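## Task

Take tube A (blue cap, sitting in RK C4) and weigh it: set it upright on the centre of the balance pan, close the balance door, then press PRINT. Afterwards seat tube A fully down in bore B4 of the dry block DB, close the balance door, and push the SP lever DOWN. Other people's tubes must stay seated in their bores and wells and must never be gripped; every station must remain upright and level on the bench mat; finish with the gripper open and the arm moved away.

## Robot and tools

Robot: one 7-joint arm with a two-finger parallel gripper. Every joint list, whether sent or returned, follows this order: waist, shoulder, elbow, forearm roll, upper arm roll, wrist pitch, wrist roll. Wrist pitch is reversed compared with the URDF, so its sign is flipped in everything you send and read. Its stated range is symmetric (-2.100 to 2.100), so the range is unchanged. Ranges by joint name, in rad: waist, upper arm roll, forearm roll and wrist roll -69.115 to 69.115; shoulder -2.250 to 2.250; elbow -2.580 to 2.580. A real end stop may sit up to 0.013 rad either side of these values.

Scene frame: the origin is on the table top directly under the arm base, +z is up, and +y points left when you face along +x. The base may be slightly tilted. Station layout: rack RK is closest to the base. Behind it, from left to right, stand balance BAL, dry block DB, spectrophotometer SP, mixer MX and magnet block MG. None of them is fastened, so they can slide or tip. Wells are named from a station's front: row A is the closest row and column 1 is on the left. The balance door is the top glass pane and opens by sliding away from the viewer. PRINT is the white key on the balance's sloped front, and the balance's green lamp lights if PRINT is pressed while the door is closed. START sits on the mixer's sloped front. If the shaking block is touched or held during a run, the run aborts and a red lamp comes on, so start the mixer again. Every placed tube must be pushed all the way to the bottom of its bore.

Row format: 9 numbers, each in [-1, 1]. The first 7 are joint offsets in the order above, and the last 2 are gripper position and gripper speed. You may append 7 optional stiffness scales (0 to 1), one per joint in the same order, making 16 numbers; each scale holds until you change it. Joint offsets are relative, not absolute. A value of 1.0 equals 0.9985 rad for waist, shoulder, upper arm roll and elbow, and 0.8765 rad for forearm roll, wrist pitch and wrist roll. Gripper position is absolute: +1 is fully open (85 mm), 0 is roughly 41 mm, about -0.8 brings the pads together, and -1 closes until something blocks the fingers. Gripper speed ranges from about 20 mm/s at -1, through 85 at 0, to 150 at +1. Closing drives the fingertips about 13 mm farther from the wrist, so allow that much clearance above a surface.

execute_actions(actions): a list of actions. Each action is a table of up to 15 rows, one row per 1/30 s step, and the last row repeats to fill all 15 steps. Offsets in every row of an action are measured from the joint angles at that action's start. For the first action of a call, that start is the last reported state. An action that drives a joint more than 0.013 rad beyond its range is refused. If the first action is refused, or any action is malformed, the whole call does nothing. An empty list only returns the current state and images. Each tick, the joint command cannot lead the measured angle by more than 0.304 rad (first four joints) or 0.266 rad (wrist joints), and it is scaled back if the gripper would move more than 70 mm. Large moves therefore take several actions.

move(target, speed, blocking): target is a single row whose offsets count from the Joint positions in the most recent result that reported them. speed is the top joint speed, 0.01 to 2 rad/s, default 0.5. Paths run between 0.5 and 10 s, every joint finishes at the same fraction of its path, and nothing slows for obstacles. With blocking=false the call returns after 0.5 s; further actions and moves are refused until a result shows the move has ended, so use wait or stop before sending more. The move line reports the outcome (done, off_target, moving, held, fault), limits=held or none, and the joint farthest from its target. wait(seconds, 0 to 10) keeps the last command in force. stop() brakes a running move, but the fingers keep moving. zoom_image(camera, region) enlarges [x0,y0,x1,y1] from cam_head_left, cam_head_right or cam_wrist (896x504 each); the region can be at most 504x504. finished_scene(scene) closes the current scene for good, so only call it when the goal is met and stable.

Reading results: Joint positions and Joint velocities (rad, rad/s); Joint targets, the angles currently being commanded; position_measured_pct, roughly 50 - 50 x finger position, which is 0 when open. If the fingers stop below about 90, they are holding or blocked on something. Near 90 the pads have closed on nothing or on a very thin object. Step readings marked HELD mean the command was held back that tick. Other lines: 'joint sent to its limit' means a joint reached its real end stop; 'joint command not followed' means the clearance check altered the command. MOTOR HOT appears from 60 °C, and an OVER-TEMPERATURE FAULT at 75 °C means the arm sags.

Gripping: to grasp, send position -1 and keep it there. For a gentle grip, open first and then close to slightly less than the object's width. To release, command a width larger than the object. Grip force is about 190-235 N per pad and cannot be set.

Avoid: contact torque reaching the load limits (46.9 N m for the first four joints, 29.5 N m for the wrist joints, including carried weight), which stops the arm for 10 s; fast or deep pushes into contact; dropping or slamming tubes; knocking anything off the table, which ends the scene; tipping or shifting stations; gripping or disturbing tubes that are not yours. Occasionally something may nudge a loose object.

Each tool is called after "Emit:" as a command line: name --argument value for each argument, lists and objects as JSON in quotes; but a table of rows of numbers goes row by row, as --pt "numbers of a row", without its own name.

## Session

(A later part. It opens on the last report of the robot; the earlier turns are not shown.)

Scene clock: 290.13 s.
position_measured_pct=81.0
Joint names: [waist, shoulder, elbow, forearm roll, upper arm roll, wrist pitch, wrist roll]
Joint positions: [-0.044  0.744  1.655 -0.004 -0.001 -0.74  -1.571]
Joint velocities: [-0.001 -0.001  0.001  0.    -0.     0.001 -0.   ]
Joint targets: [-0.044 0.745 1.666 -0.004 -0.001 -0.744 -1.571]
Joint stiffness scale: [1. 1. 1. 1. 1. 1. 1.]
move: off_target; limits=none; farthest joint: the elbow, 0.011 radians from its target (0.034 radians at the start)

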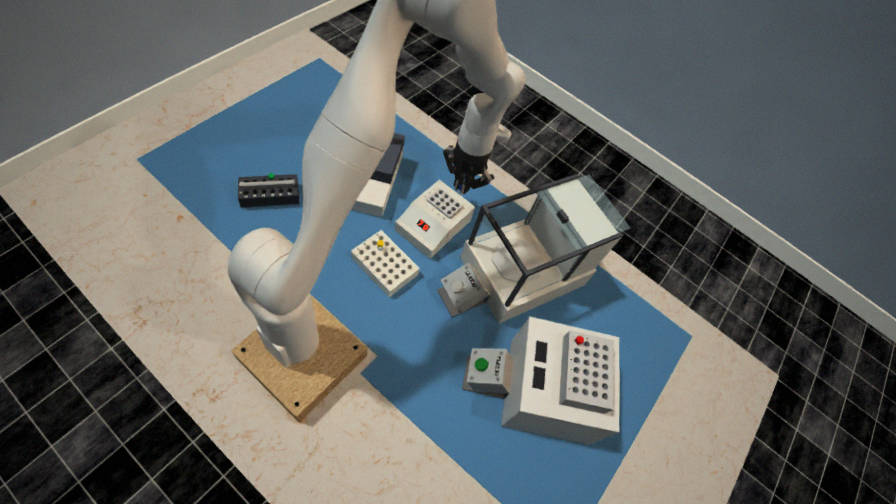

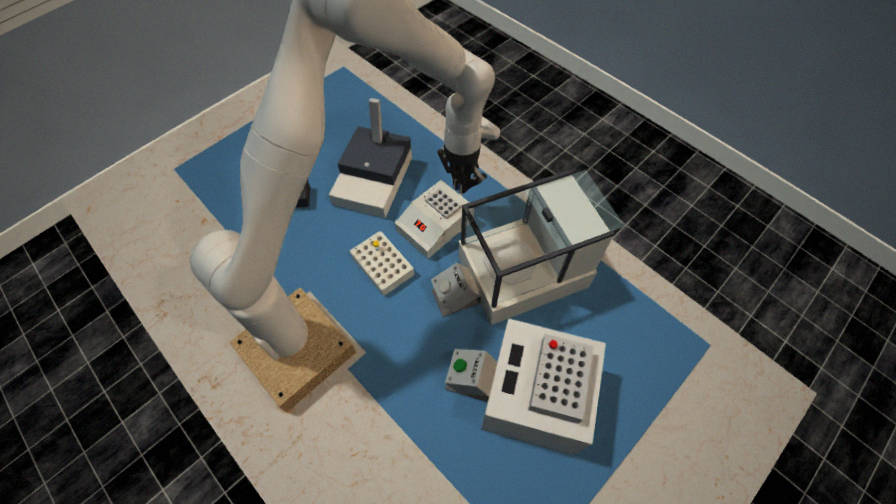

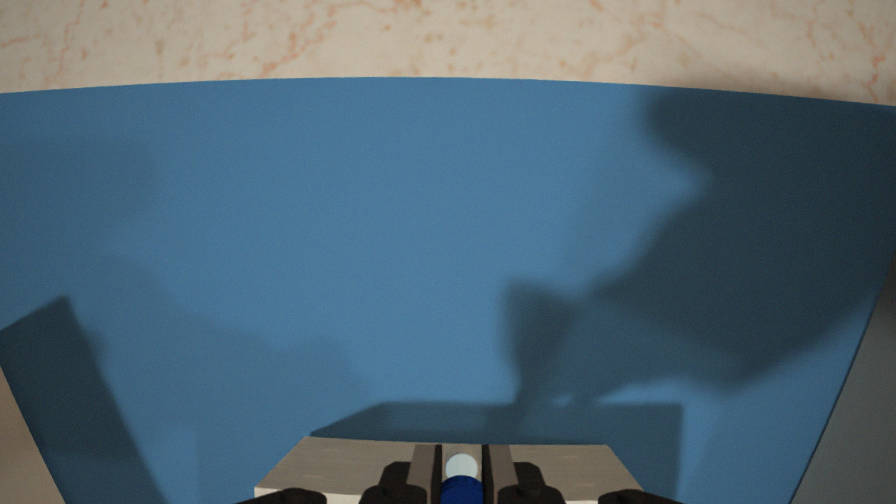

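Emit:
move --target '[0,-0.003,0.019,0,0,0,0,-0.68,0]' --speed 0.03

Emit:
move --target '[0,0,-0.02,0,0,-0.012,0,-0.68,0]' --speed 0.05

Emit:
move --target '[0,-0.10,0,0,0,-0.12,0,-0.68,0]' --speed 0.15

Scene clock: 295.27 s.
position_measured_pct=81.0
Joint names: [waist, shoulder, elbow, forearm roll, upper arm roll, wrist pitch, wrist roll]
Joint positions: [-0.044  0.741  1.662 -0.004 -0.001 -0.734 -1.571]
Joint velocities: [ 0.001  0.     0.001 -0.    -0.     0.001  0.001]
Joint targets: [-0.044 0.741 1.674 -0.004 -0.001 -0.740 -1.571]
Joint stiffness scale: [1. 1. 1. 1. 1. 1. 1.]
move: off_target; limits=none; farthest joint: the elbow, 0.012 radians from its target (0.019 radians at the start)

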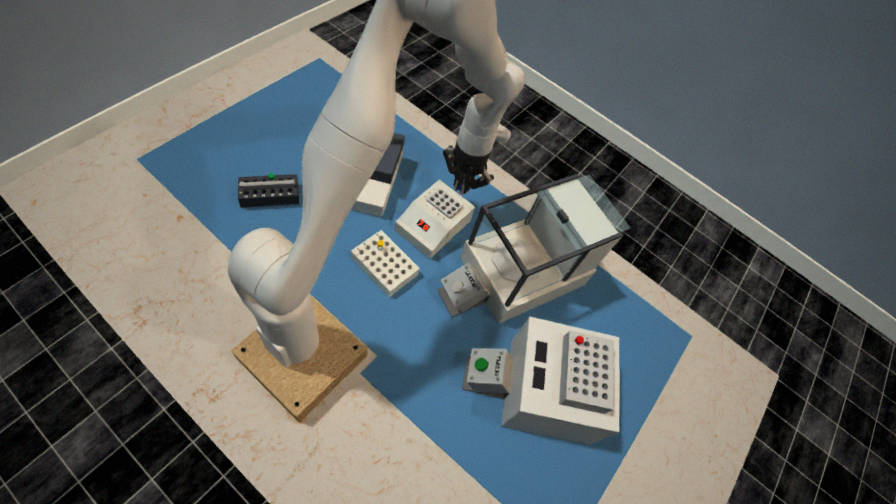

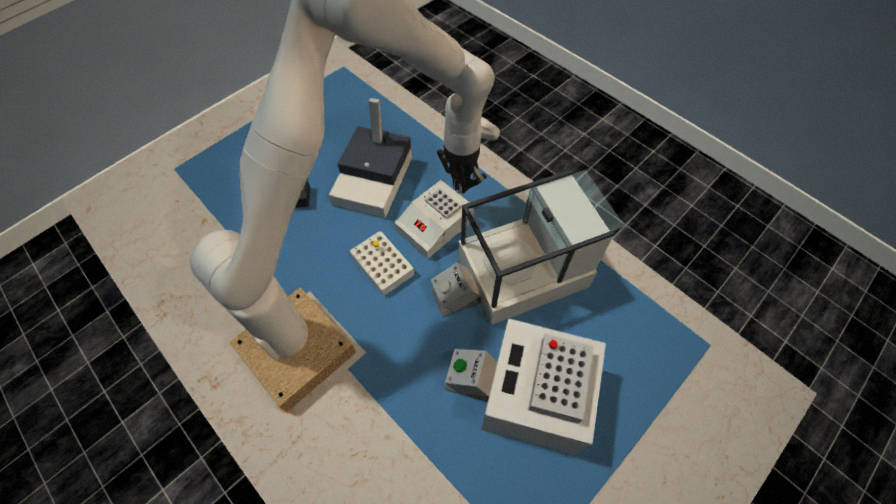

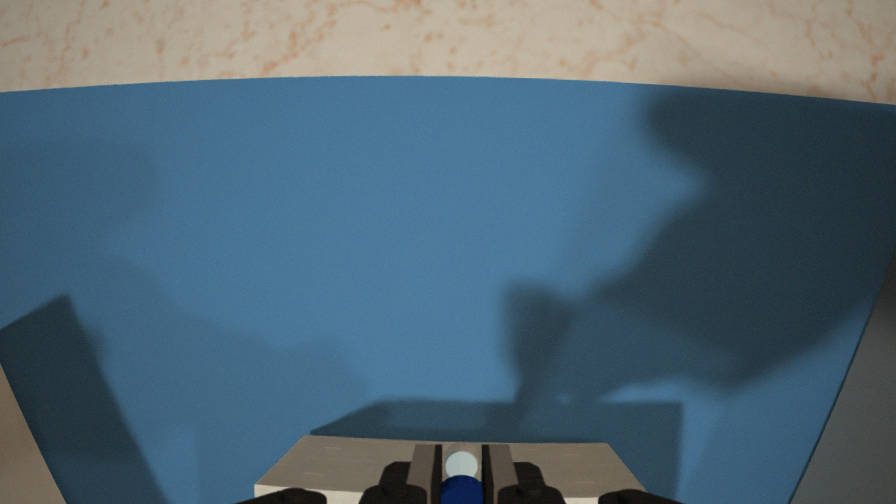

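Scene clock: 296.00 s.
position_measured_pct=81.0
Joint names: [waist, shoulder, elbow, forearm roll, upper arm roll, wrist pitch, wrist roll]
Joint positions: [-0.044  0.741  1.647 -0.004 -0.001 -0.739 -1.571]
Joint velocities: [ 0.002  0.    -0.001 -0.    -0.    -0.    -0.   ]
Joint targets: [-0.044 0.741 1.642 -0.004 -0.001 -0.744 -1.571]
Joint stiffness scale: [1. 1. 1. 1. 1. 1. 1.]
move: done; limits=none; farthest joint: the elbow, 0.005 radians from its target (0.020 radians at the start)

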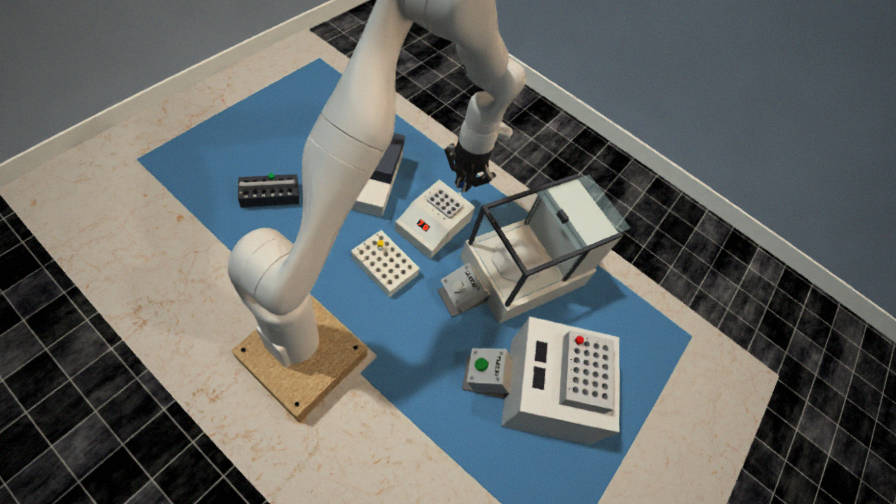

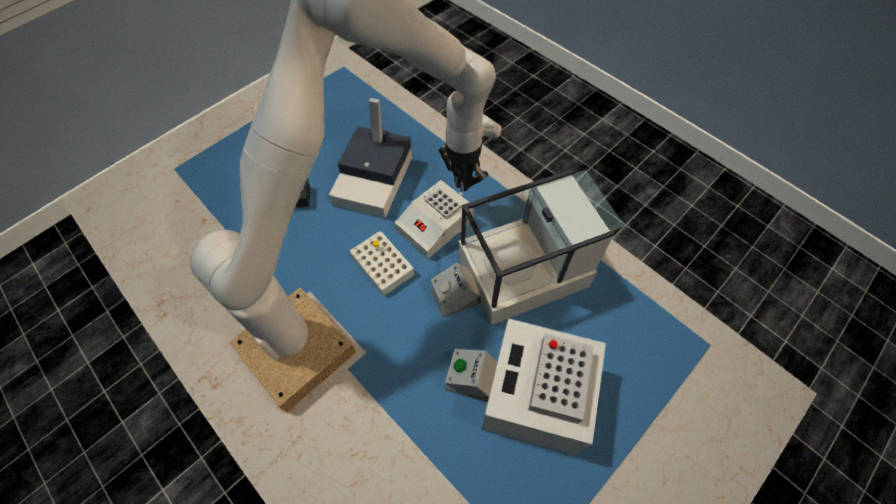

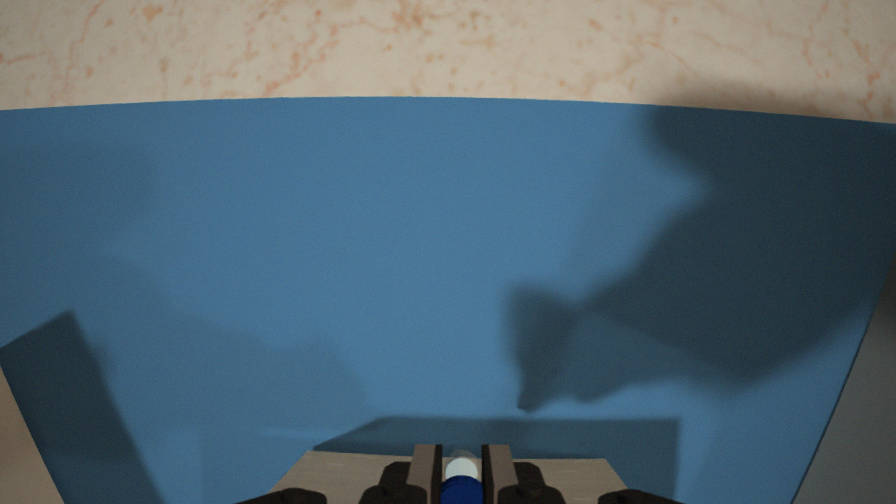

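Scene clock: 297.17 s.
position_measured_pct=81.0
Joint names: [waist, shoulder, elbow, forearm roll, upper arm roll, wrist pitch, wrist roll]
Joint positions: [-0.044  0.643  1.647 -0.004 -0.001 -0.839 -1.571]
Joint velocities: [ 0.    -0.004 -0.    -0.     0.    -0.001 -0.001]
Joint targets: [-0.044 0.641 1.647 -0.004 -0.001 -0.844 -1.571]
Joint stiffness scale: [1. 1. 1. 1. 1. 1. 1.]
move: done; limits=none; farthest joint: the wrist pitch, 0.005 radians from its target (0.105 radians at the start)

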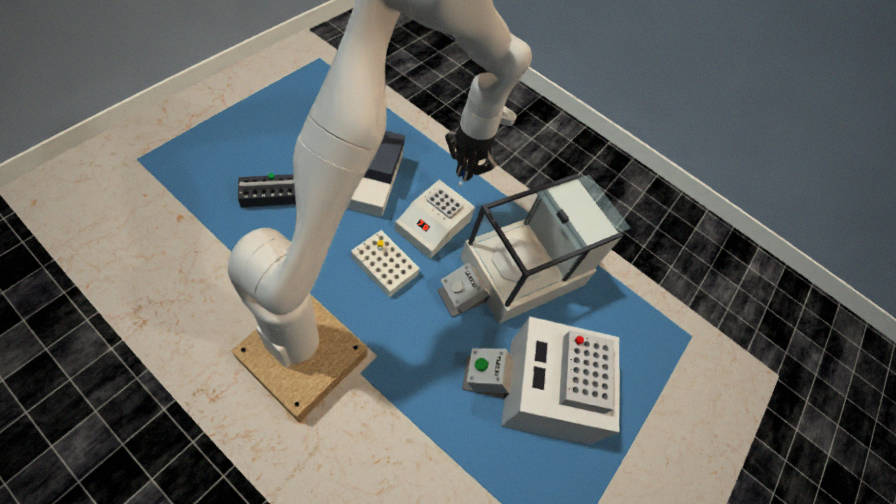

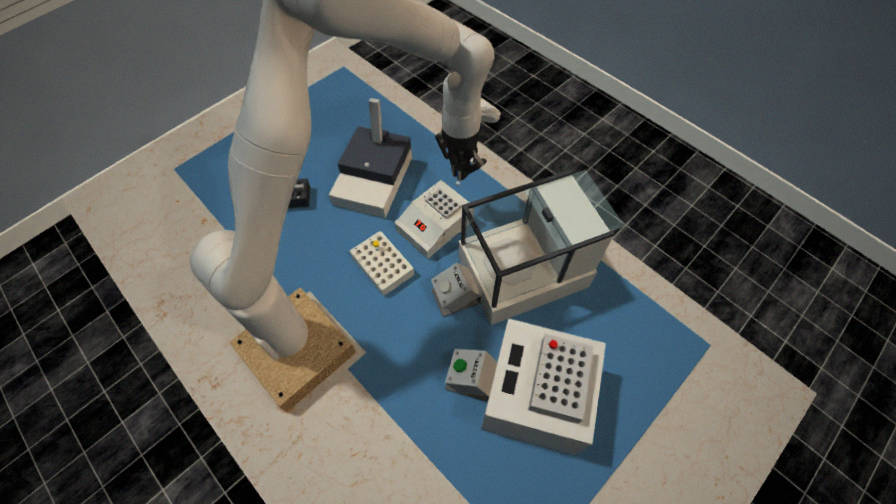

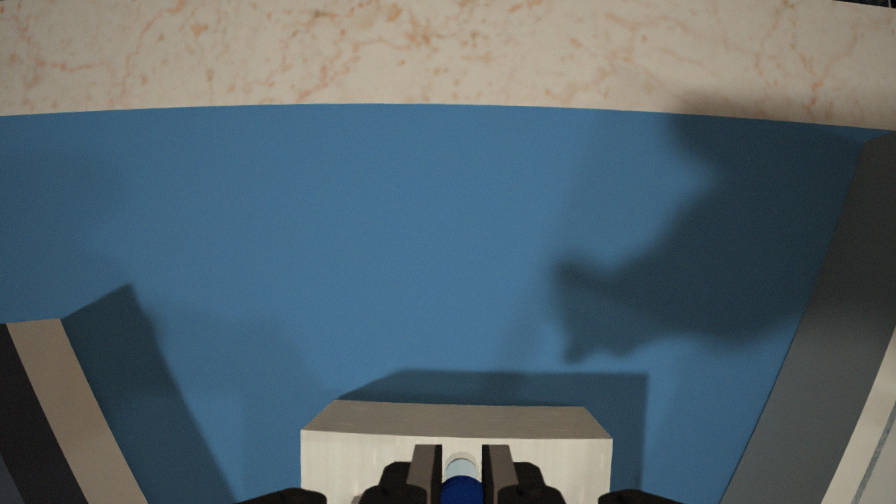

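Emit:
move --target '[0.051,-0.066,0.159,0,0,0.085,0,-0.68,0]' --speed 0.15

Emit:
move --target '[0,0.018,0,0,0,0.02,0,-0.68,0]' --speed 0.05

Emit:
zoom_image --camera "cam_wrist" --region '[360,380,560,504]'

Emit:
zoom_image --camera "cam_head_left" --region '[400,150,490,230]'

Scene clock: 303.53 s.
position_measured_pct=81.0
Joint names: [waist, shoulder, elbow, forearm roll, upper arm roll, wrist pitch, wrist roll]
Joint positions: [ 0.005  0.58   1.801 -0.004 -0.001 -0.77  -1.571]
Joint velocities: [ 0.001 -0.003  0.001  0.001  0.001  0.001  0.001]
Joint targets: [0.007 0.577 1.806 -0.004 -0.001 -0.765 -1.571]
Joint stiffness scale: [1. 1. 1. 1. 1. 1. 1.]
move: done; limits=none; farthest joint: the elbow, 0.005 radians from its target (0.158 radians at the start)

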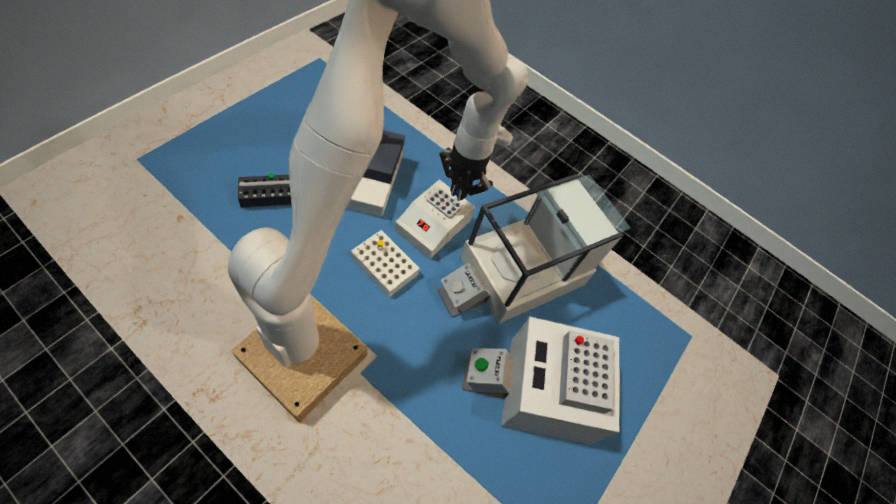

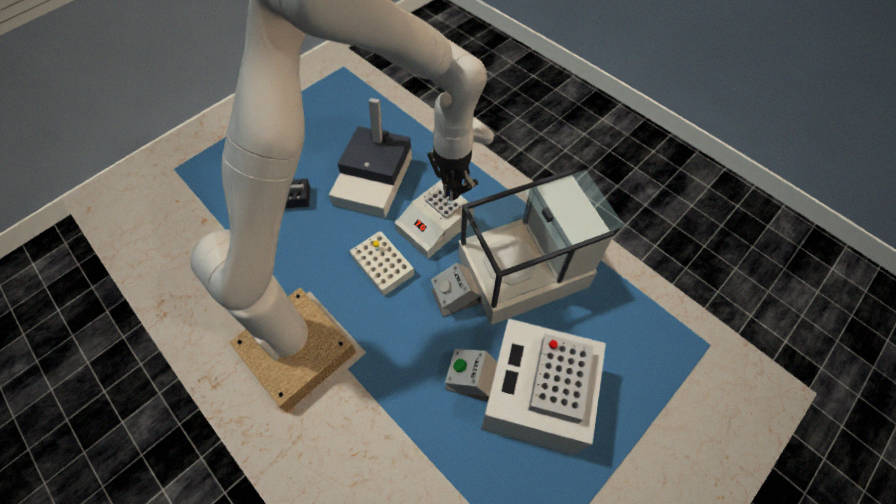

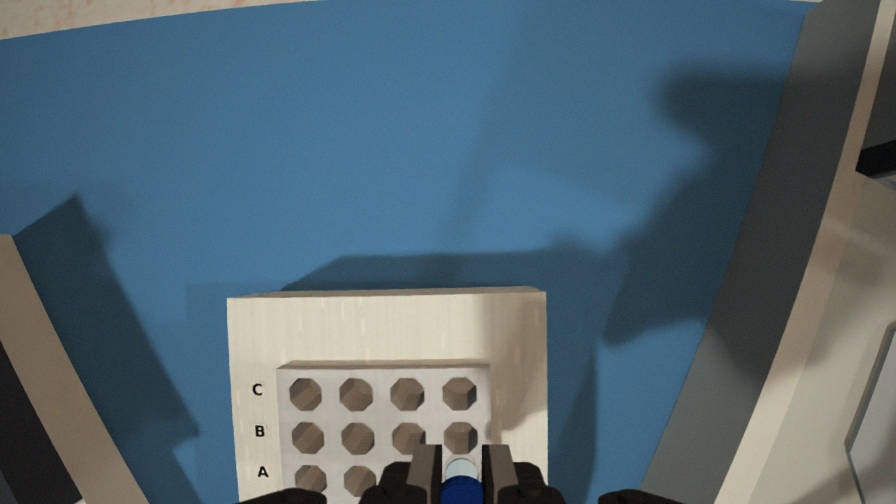

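Scene clock: 304.33 s.
position_measured_pct=81.0
Joint names: [waist, shoulder, elbow, forearm roll, upper arm roll, wrist pitch, wrist roll]
Joint positions: [ 0.005  0.595  1.801 -0.004 -0.001 -0.758 -1.571]
Joint velocities: [-0.001  0.004  0.    -0.    -0.     0.002  0.   ]
Joint targets: [0.005 0.598 1.801 -0.004 -0.001 -0.752 -1.571]
Joint stiffness scale: [1. 1. 1. 1. 1. 1. 1.]
move: done; limits=none; farthest joint: the wrist pitch, 0.005 radians from its target (0.017 radians at the start)

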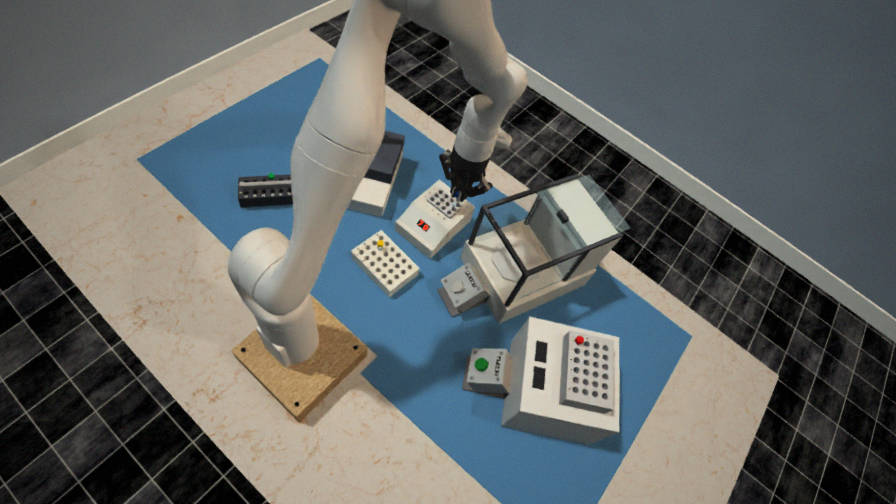

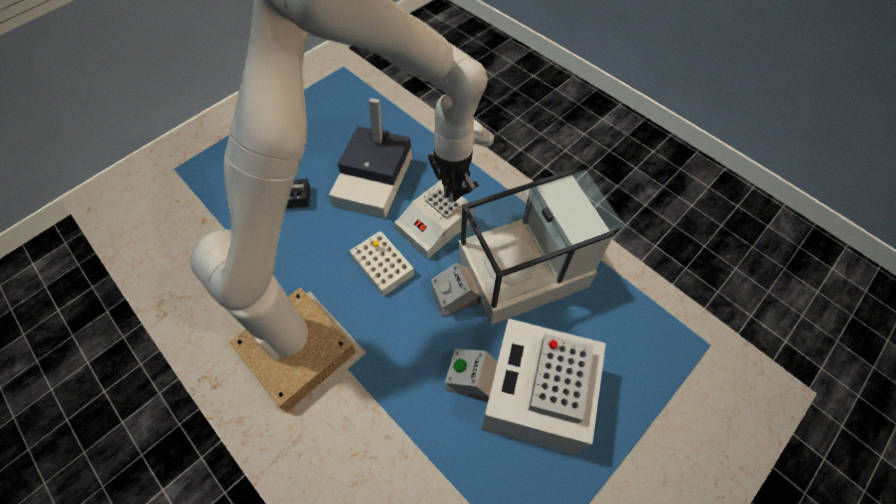

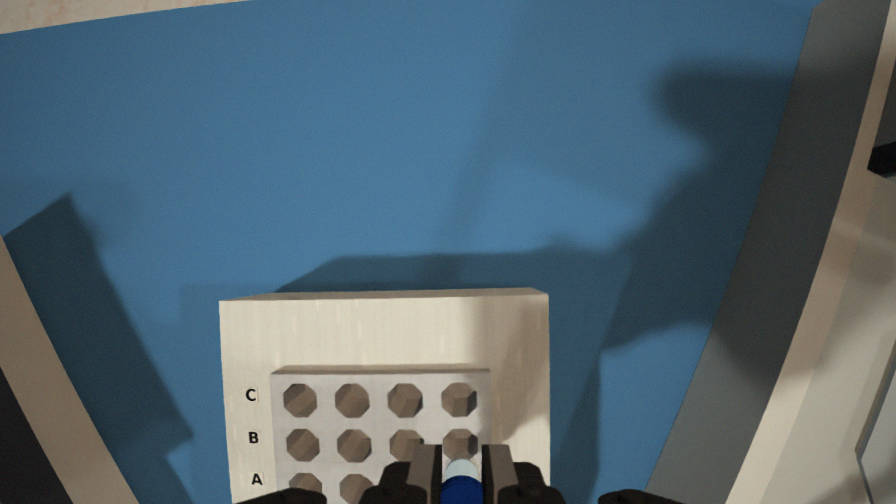

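Region (360, 380, 560, 504) of cam_wrist's 896x504 image, scaled by 2.520; it fills the top 312 rows of this view, and the rest is white.

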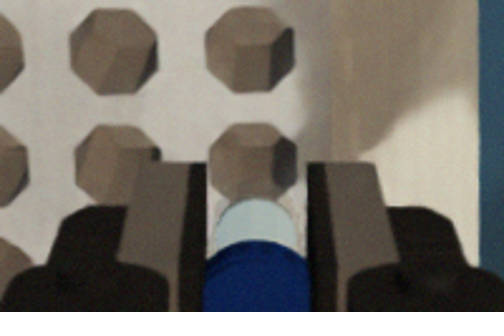

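Region (400, 150, 490, 230) of cam_head_left's 896x504 image, scaled by 5.600, with more detail than that image has.

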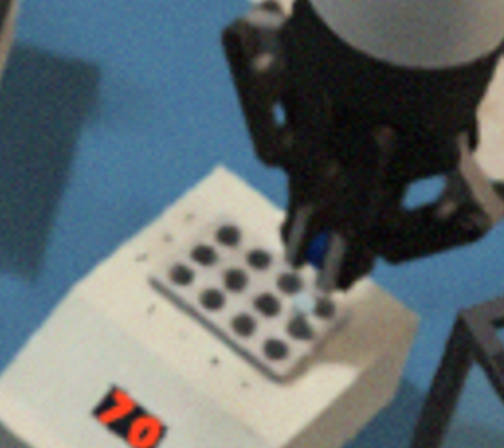

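Emit:
move --target '[0,0.012,-0.010,0,0,0.03,0,-0.68,0]' --speed 0.03

Emit:
zoom_image --camera "cam_wrist" --region '[360,380,560,504]'

Emit:
zoom_image --camera "cam_head_left" --region '[400,150,490,230]'

Scene clock: 312.40 s.
position_measured_pct=81.0
Joint names: [waist, shoulder, elbow, forearm roll, upper arm roll, wrist pitch, wrist roll]
Joint positions: [ 0.005  0.605  1.796 -0.004 -0.001 -0.736 -1.571]
Joint velocities: [ 0.002  0.002 -0.    -0.     0.     0.    -0.   ]
Joint targets: [0.005 0.607 1.791 -0.004 -0.001 -0.731 -1.571]
Joint stiffness scale: [1. 1. 1. 1. 1. 1. 1.]
move: done; limits=none; farthest joint: the elbow, 0.005 radians from its target (0.010 radians at the start)

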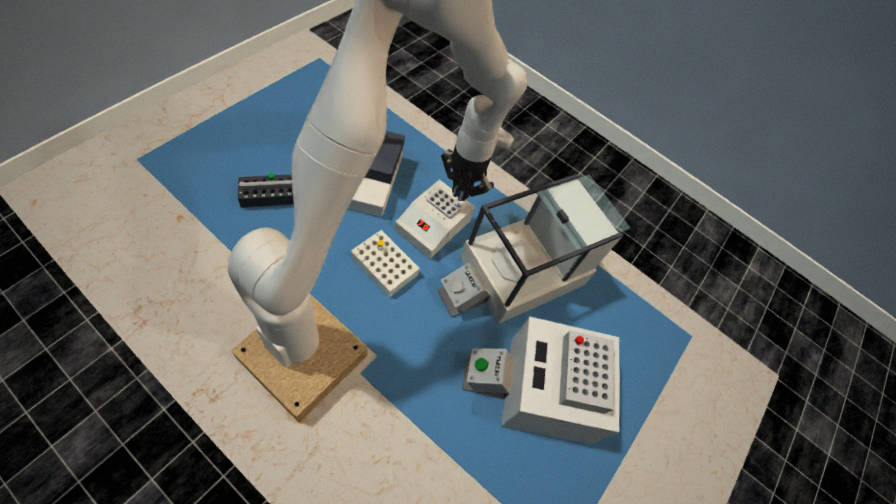

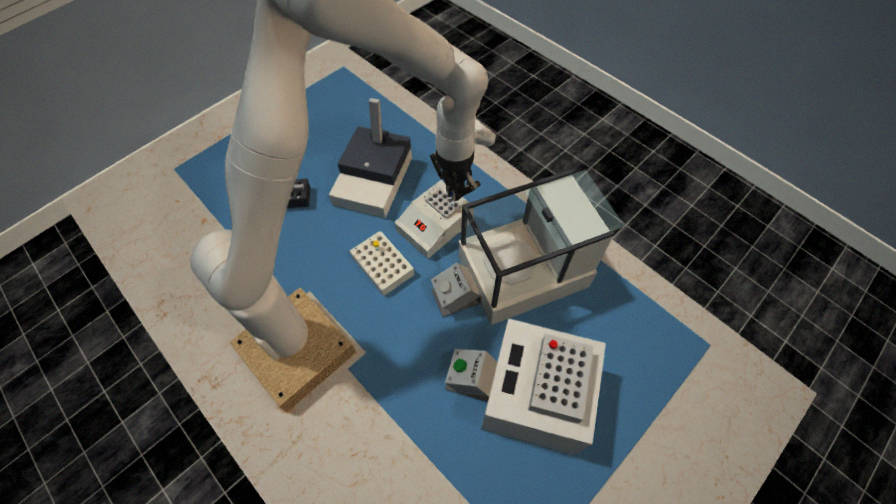

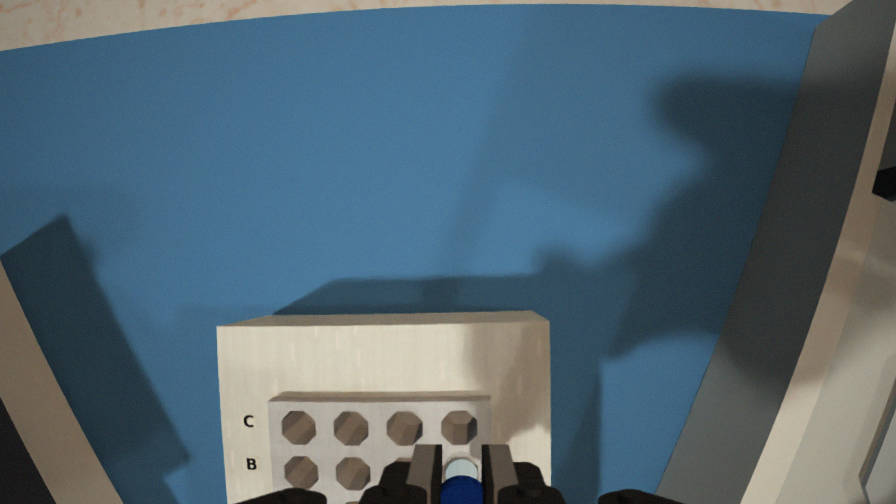

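Region (360, 380, 560, 504) of cam_wrist's 896x504 image, scaled by 2.520; it fills the top 312 rows of this view, and the rest is white.

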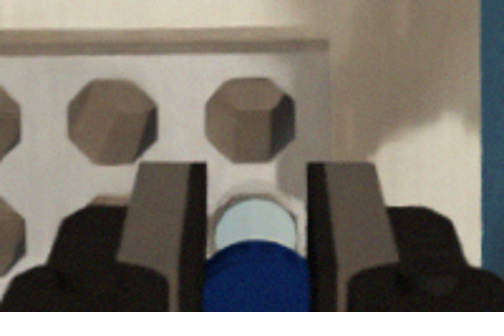

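Region (400, 150, 490, 230) of cam_head_left's 896x504 image, scaled by 5.600, with more detail than that image has.

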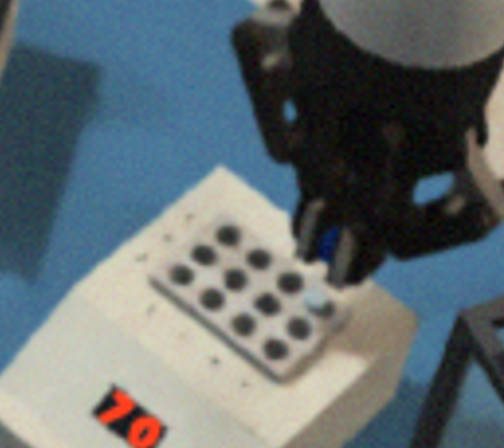

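Emit:
move --target '[0,0.014,0,0,0,0,0,-0.68,0]' --speed 0.03

Emit:
zoom_image --camera "cam_wrist" --region '[360,380,560,504]'

Emit:
zoom_image --camera "cam_head_left" --region '[400,150,490,230]'

Scene clock: 320.77 s.
position_measured_pct=81.0
Joint names: [waist, shoulder, elbow, forearm roll, upper arm roll, wrist pitch, wrist roll]
Joint positions: [ 0.005  0.617  1.796 -0.004 -0.001 -0.736 -1.571]
Joint velocities: [ 0.001  0.003 -0.     0.001  0.001 -0.001  0.001]
Joint targets: [0.005 0.619 1.796 -0.004 -0.001 -0.736 -1.571]
Joint stiffness scale: [1. 1. 1. 1. 1. 1. 1.]
move: done; limits=none; farthest joint: the shoulder, 0.002 radians from its target (0.014 radians at the start)

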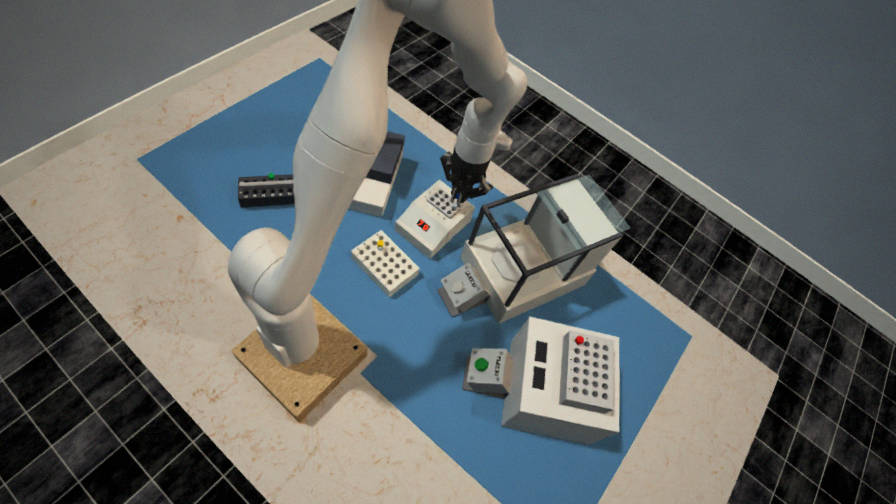

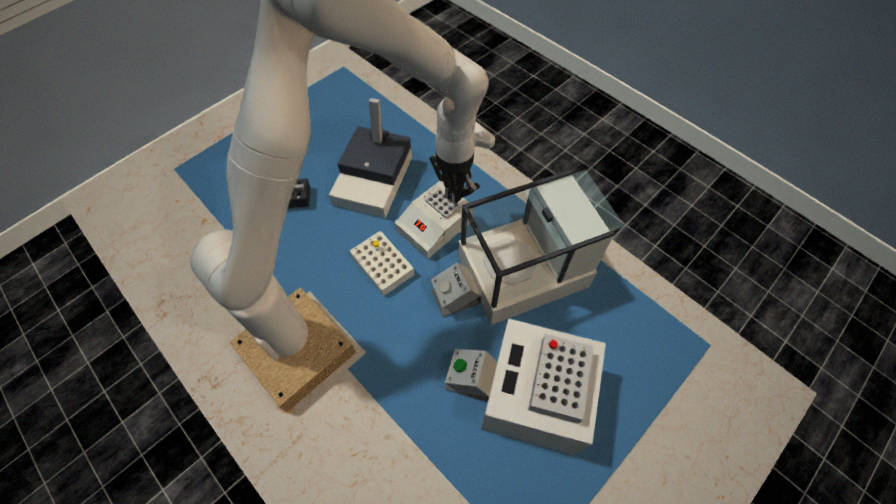

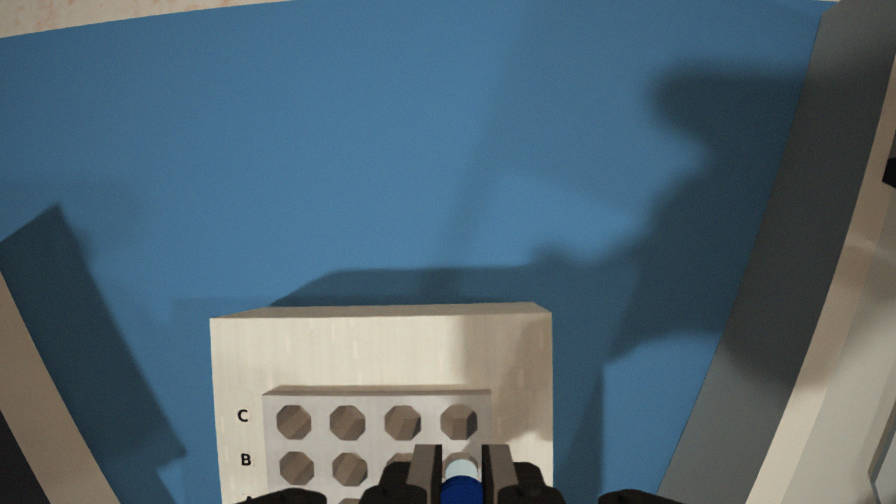

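Region (360, 380, 560, 504) of cam_wrist's 896x504 image, scaled by 2.520; it fills the top 312 rows of this view, and the rest is white.

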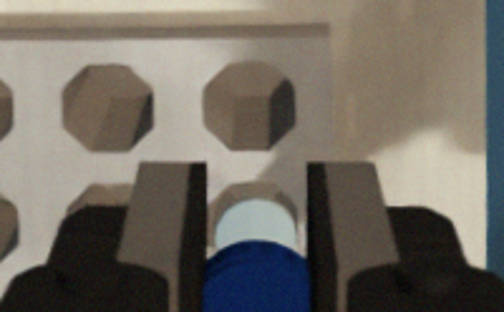

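Region (400, 150, 490, 230) of cam_head_left's 896x504 image, scaled by 5.600, with more detail than that image has.

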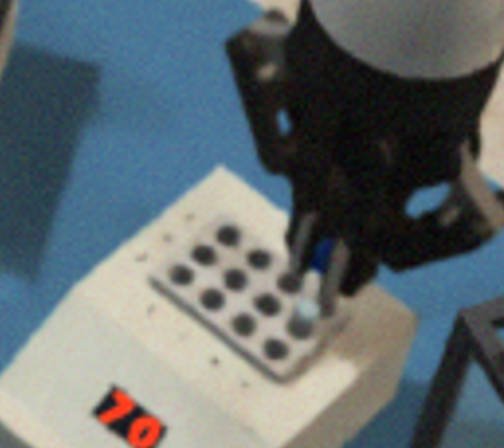

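Emit:
move --target '[0,0.011,0,0,0,0.009,0,-0.68,0]' --speed 0.02

Emit:
zoom_image --camera "cam_wrist" --region '[360,380,560,504]'

Emit:
zoom_image --camera "cam_head_left" --region '[400,150,490,230]'

Scene clock: 327.60 s.
position_measured_pct=81.0
Joint names: [waist, shoulder, elbow, forearm roll, upper arm roll, wrist pitch, wrist roll]
Joint positions: [ 0.005  0.626  1.796 -0.004 -0.001 -0.734 -1.571]
Joint velocities: [-0.001  0.001  0.     0.001  0.     0.002 -0.   ]
Joint targets: [0.005 0.628 1.796 -0.004 -0.001 -0.729 -1.571]
Joint stiffness scale: [1. 1. 1. 1. 1. 1. 1.]
move: done; limits=none; farthest joint: the wrist pitch, 0.006 radians from its target (0.008 radians at the start)

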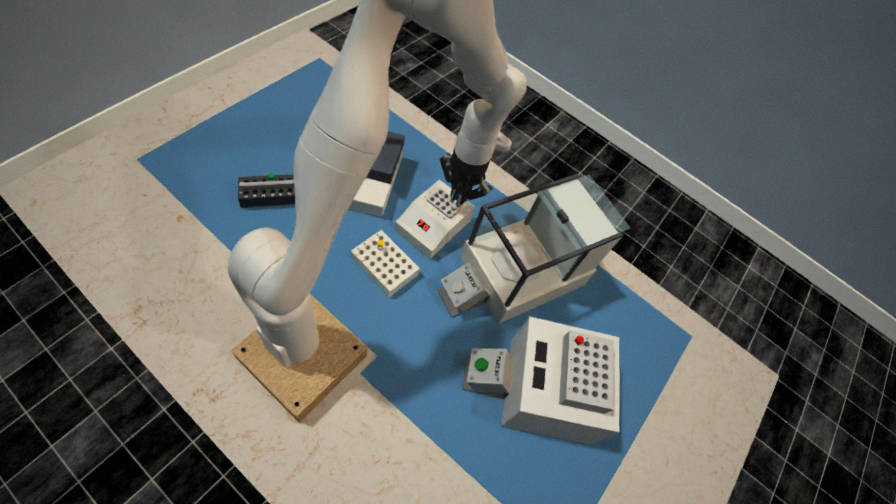

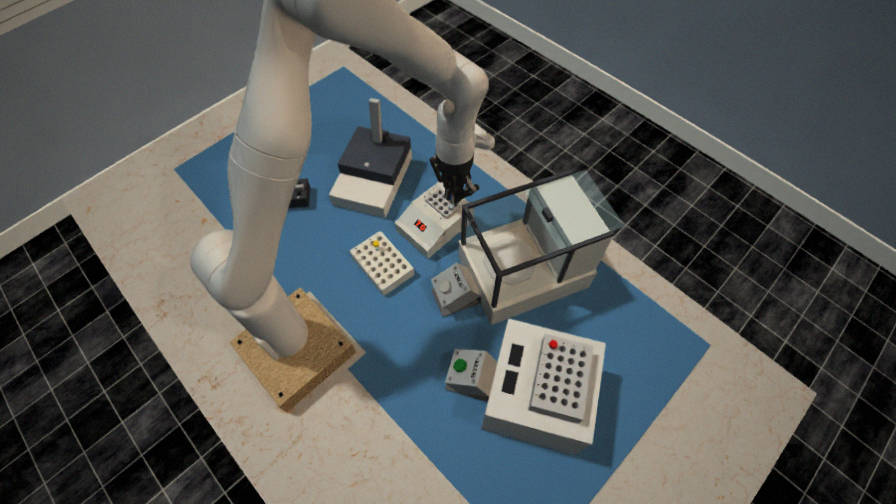

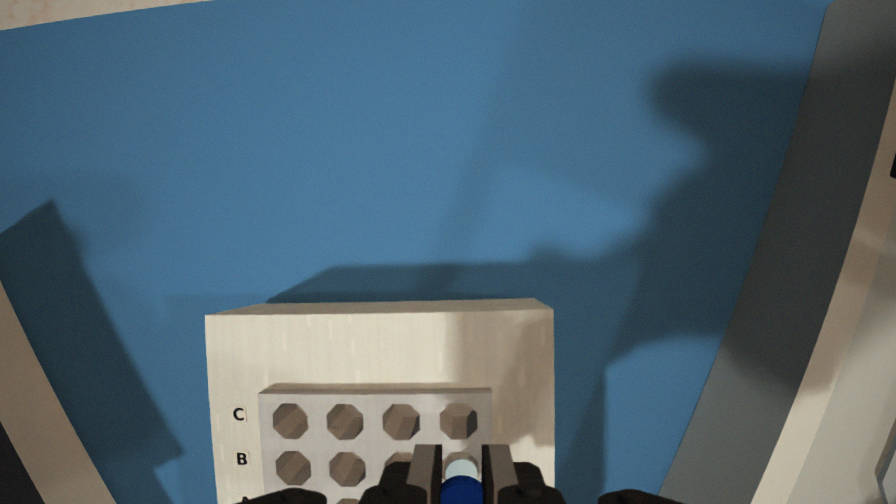

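Region (360, 380, 560, 504) of cam_wrist's 896x504 image, scaled by 2.520; it fills the top 312 rows of this view, and the rest is white.

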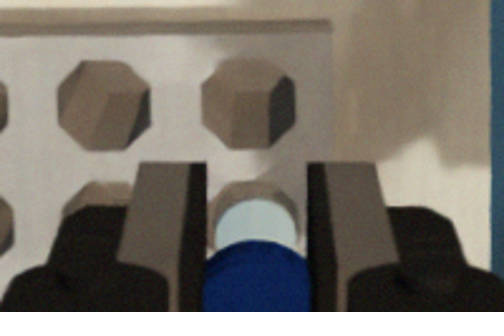

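Region (400, 150, 490, 230) of cam_head_left's 896x504 image, scaled by 5.600, with more detail than that image has.

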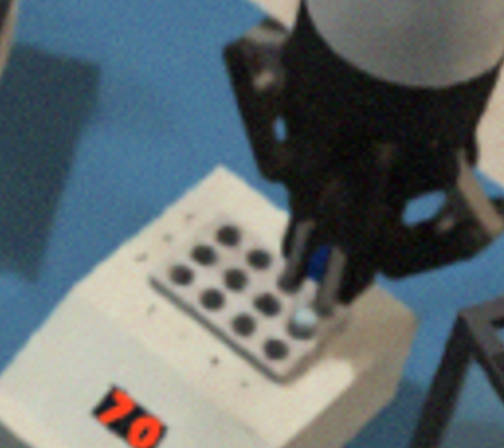

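Nearly at rim; go straight down a few mm.

Emit:
move --target '[0,0.012,0,0,0,0.014,0,-0.68,0]' --speed 0.02

Emit:
zoom_image --camera "cam_wrist" --region '[360,380,560,504]'

Emit:
zoom_image --camera "cam_head_left" --region '[400,150,490,230]'

Scene clock: 332.10 s.
position_measured_pct=81.0
Joint names: [waist, shoulder, elbow, forearm roll, upper arm roll, wrist pitch, wrist roll]
Joint positions: [ 0.005  0.635  1.796 -0.004 -0.001 -0.727 -1.571]
Joint velocities: [-0.     0.002 -0.001  0.    -0.     0.001  0.   ]
Joint targets: [0.005 0.638 1.796 -0.004 -0.001 -0.722 -1.571]
Joint stiffness scale: [1. 1. 1. 1. 1. 1. 1.]
move: done; limits=none; farthest joint: the wrist pitch, 0.006 radians from its target (0.012 radians at the start)

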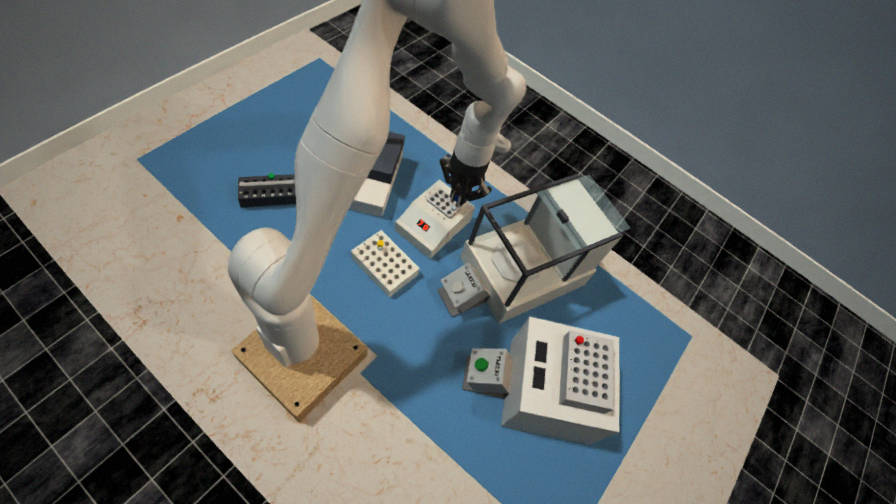

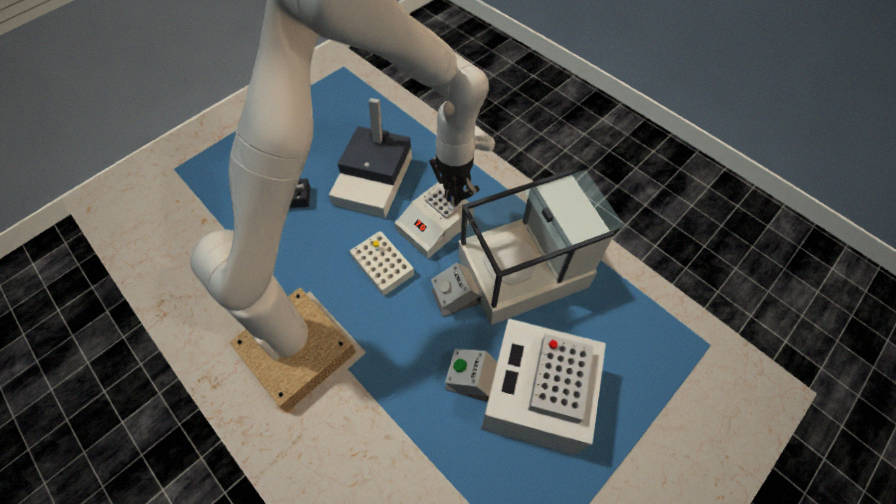

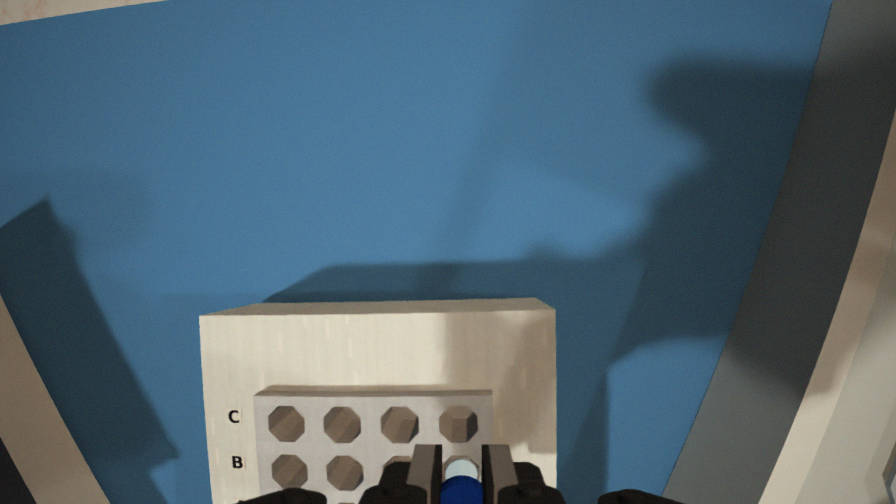

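Region (360, 380, 560, 504) of cam_wrist's 896x504 image, scaled by 2.520; it fills the top 312 rows of this view, and the rest is white.

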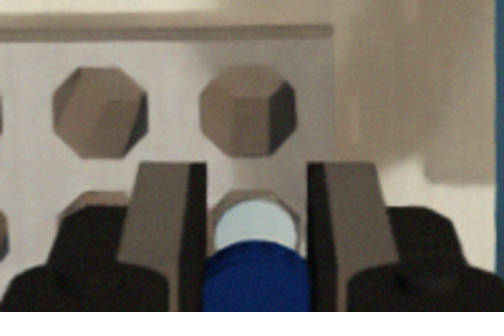

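Region (400, 150, 490, 230) of cam_head_left's 896x504 image, scaled by 5.600, with more detail than that image has.

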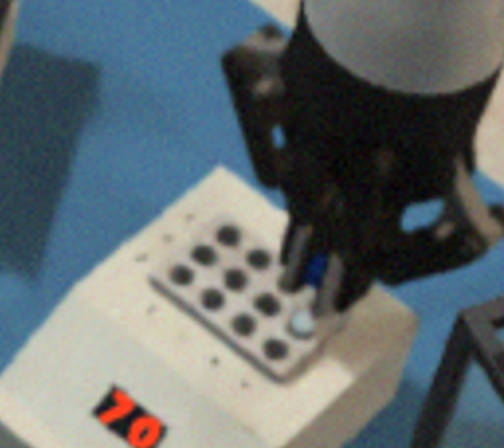

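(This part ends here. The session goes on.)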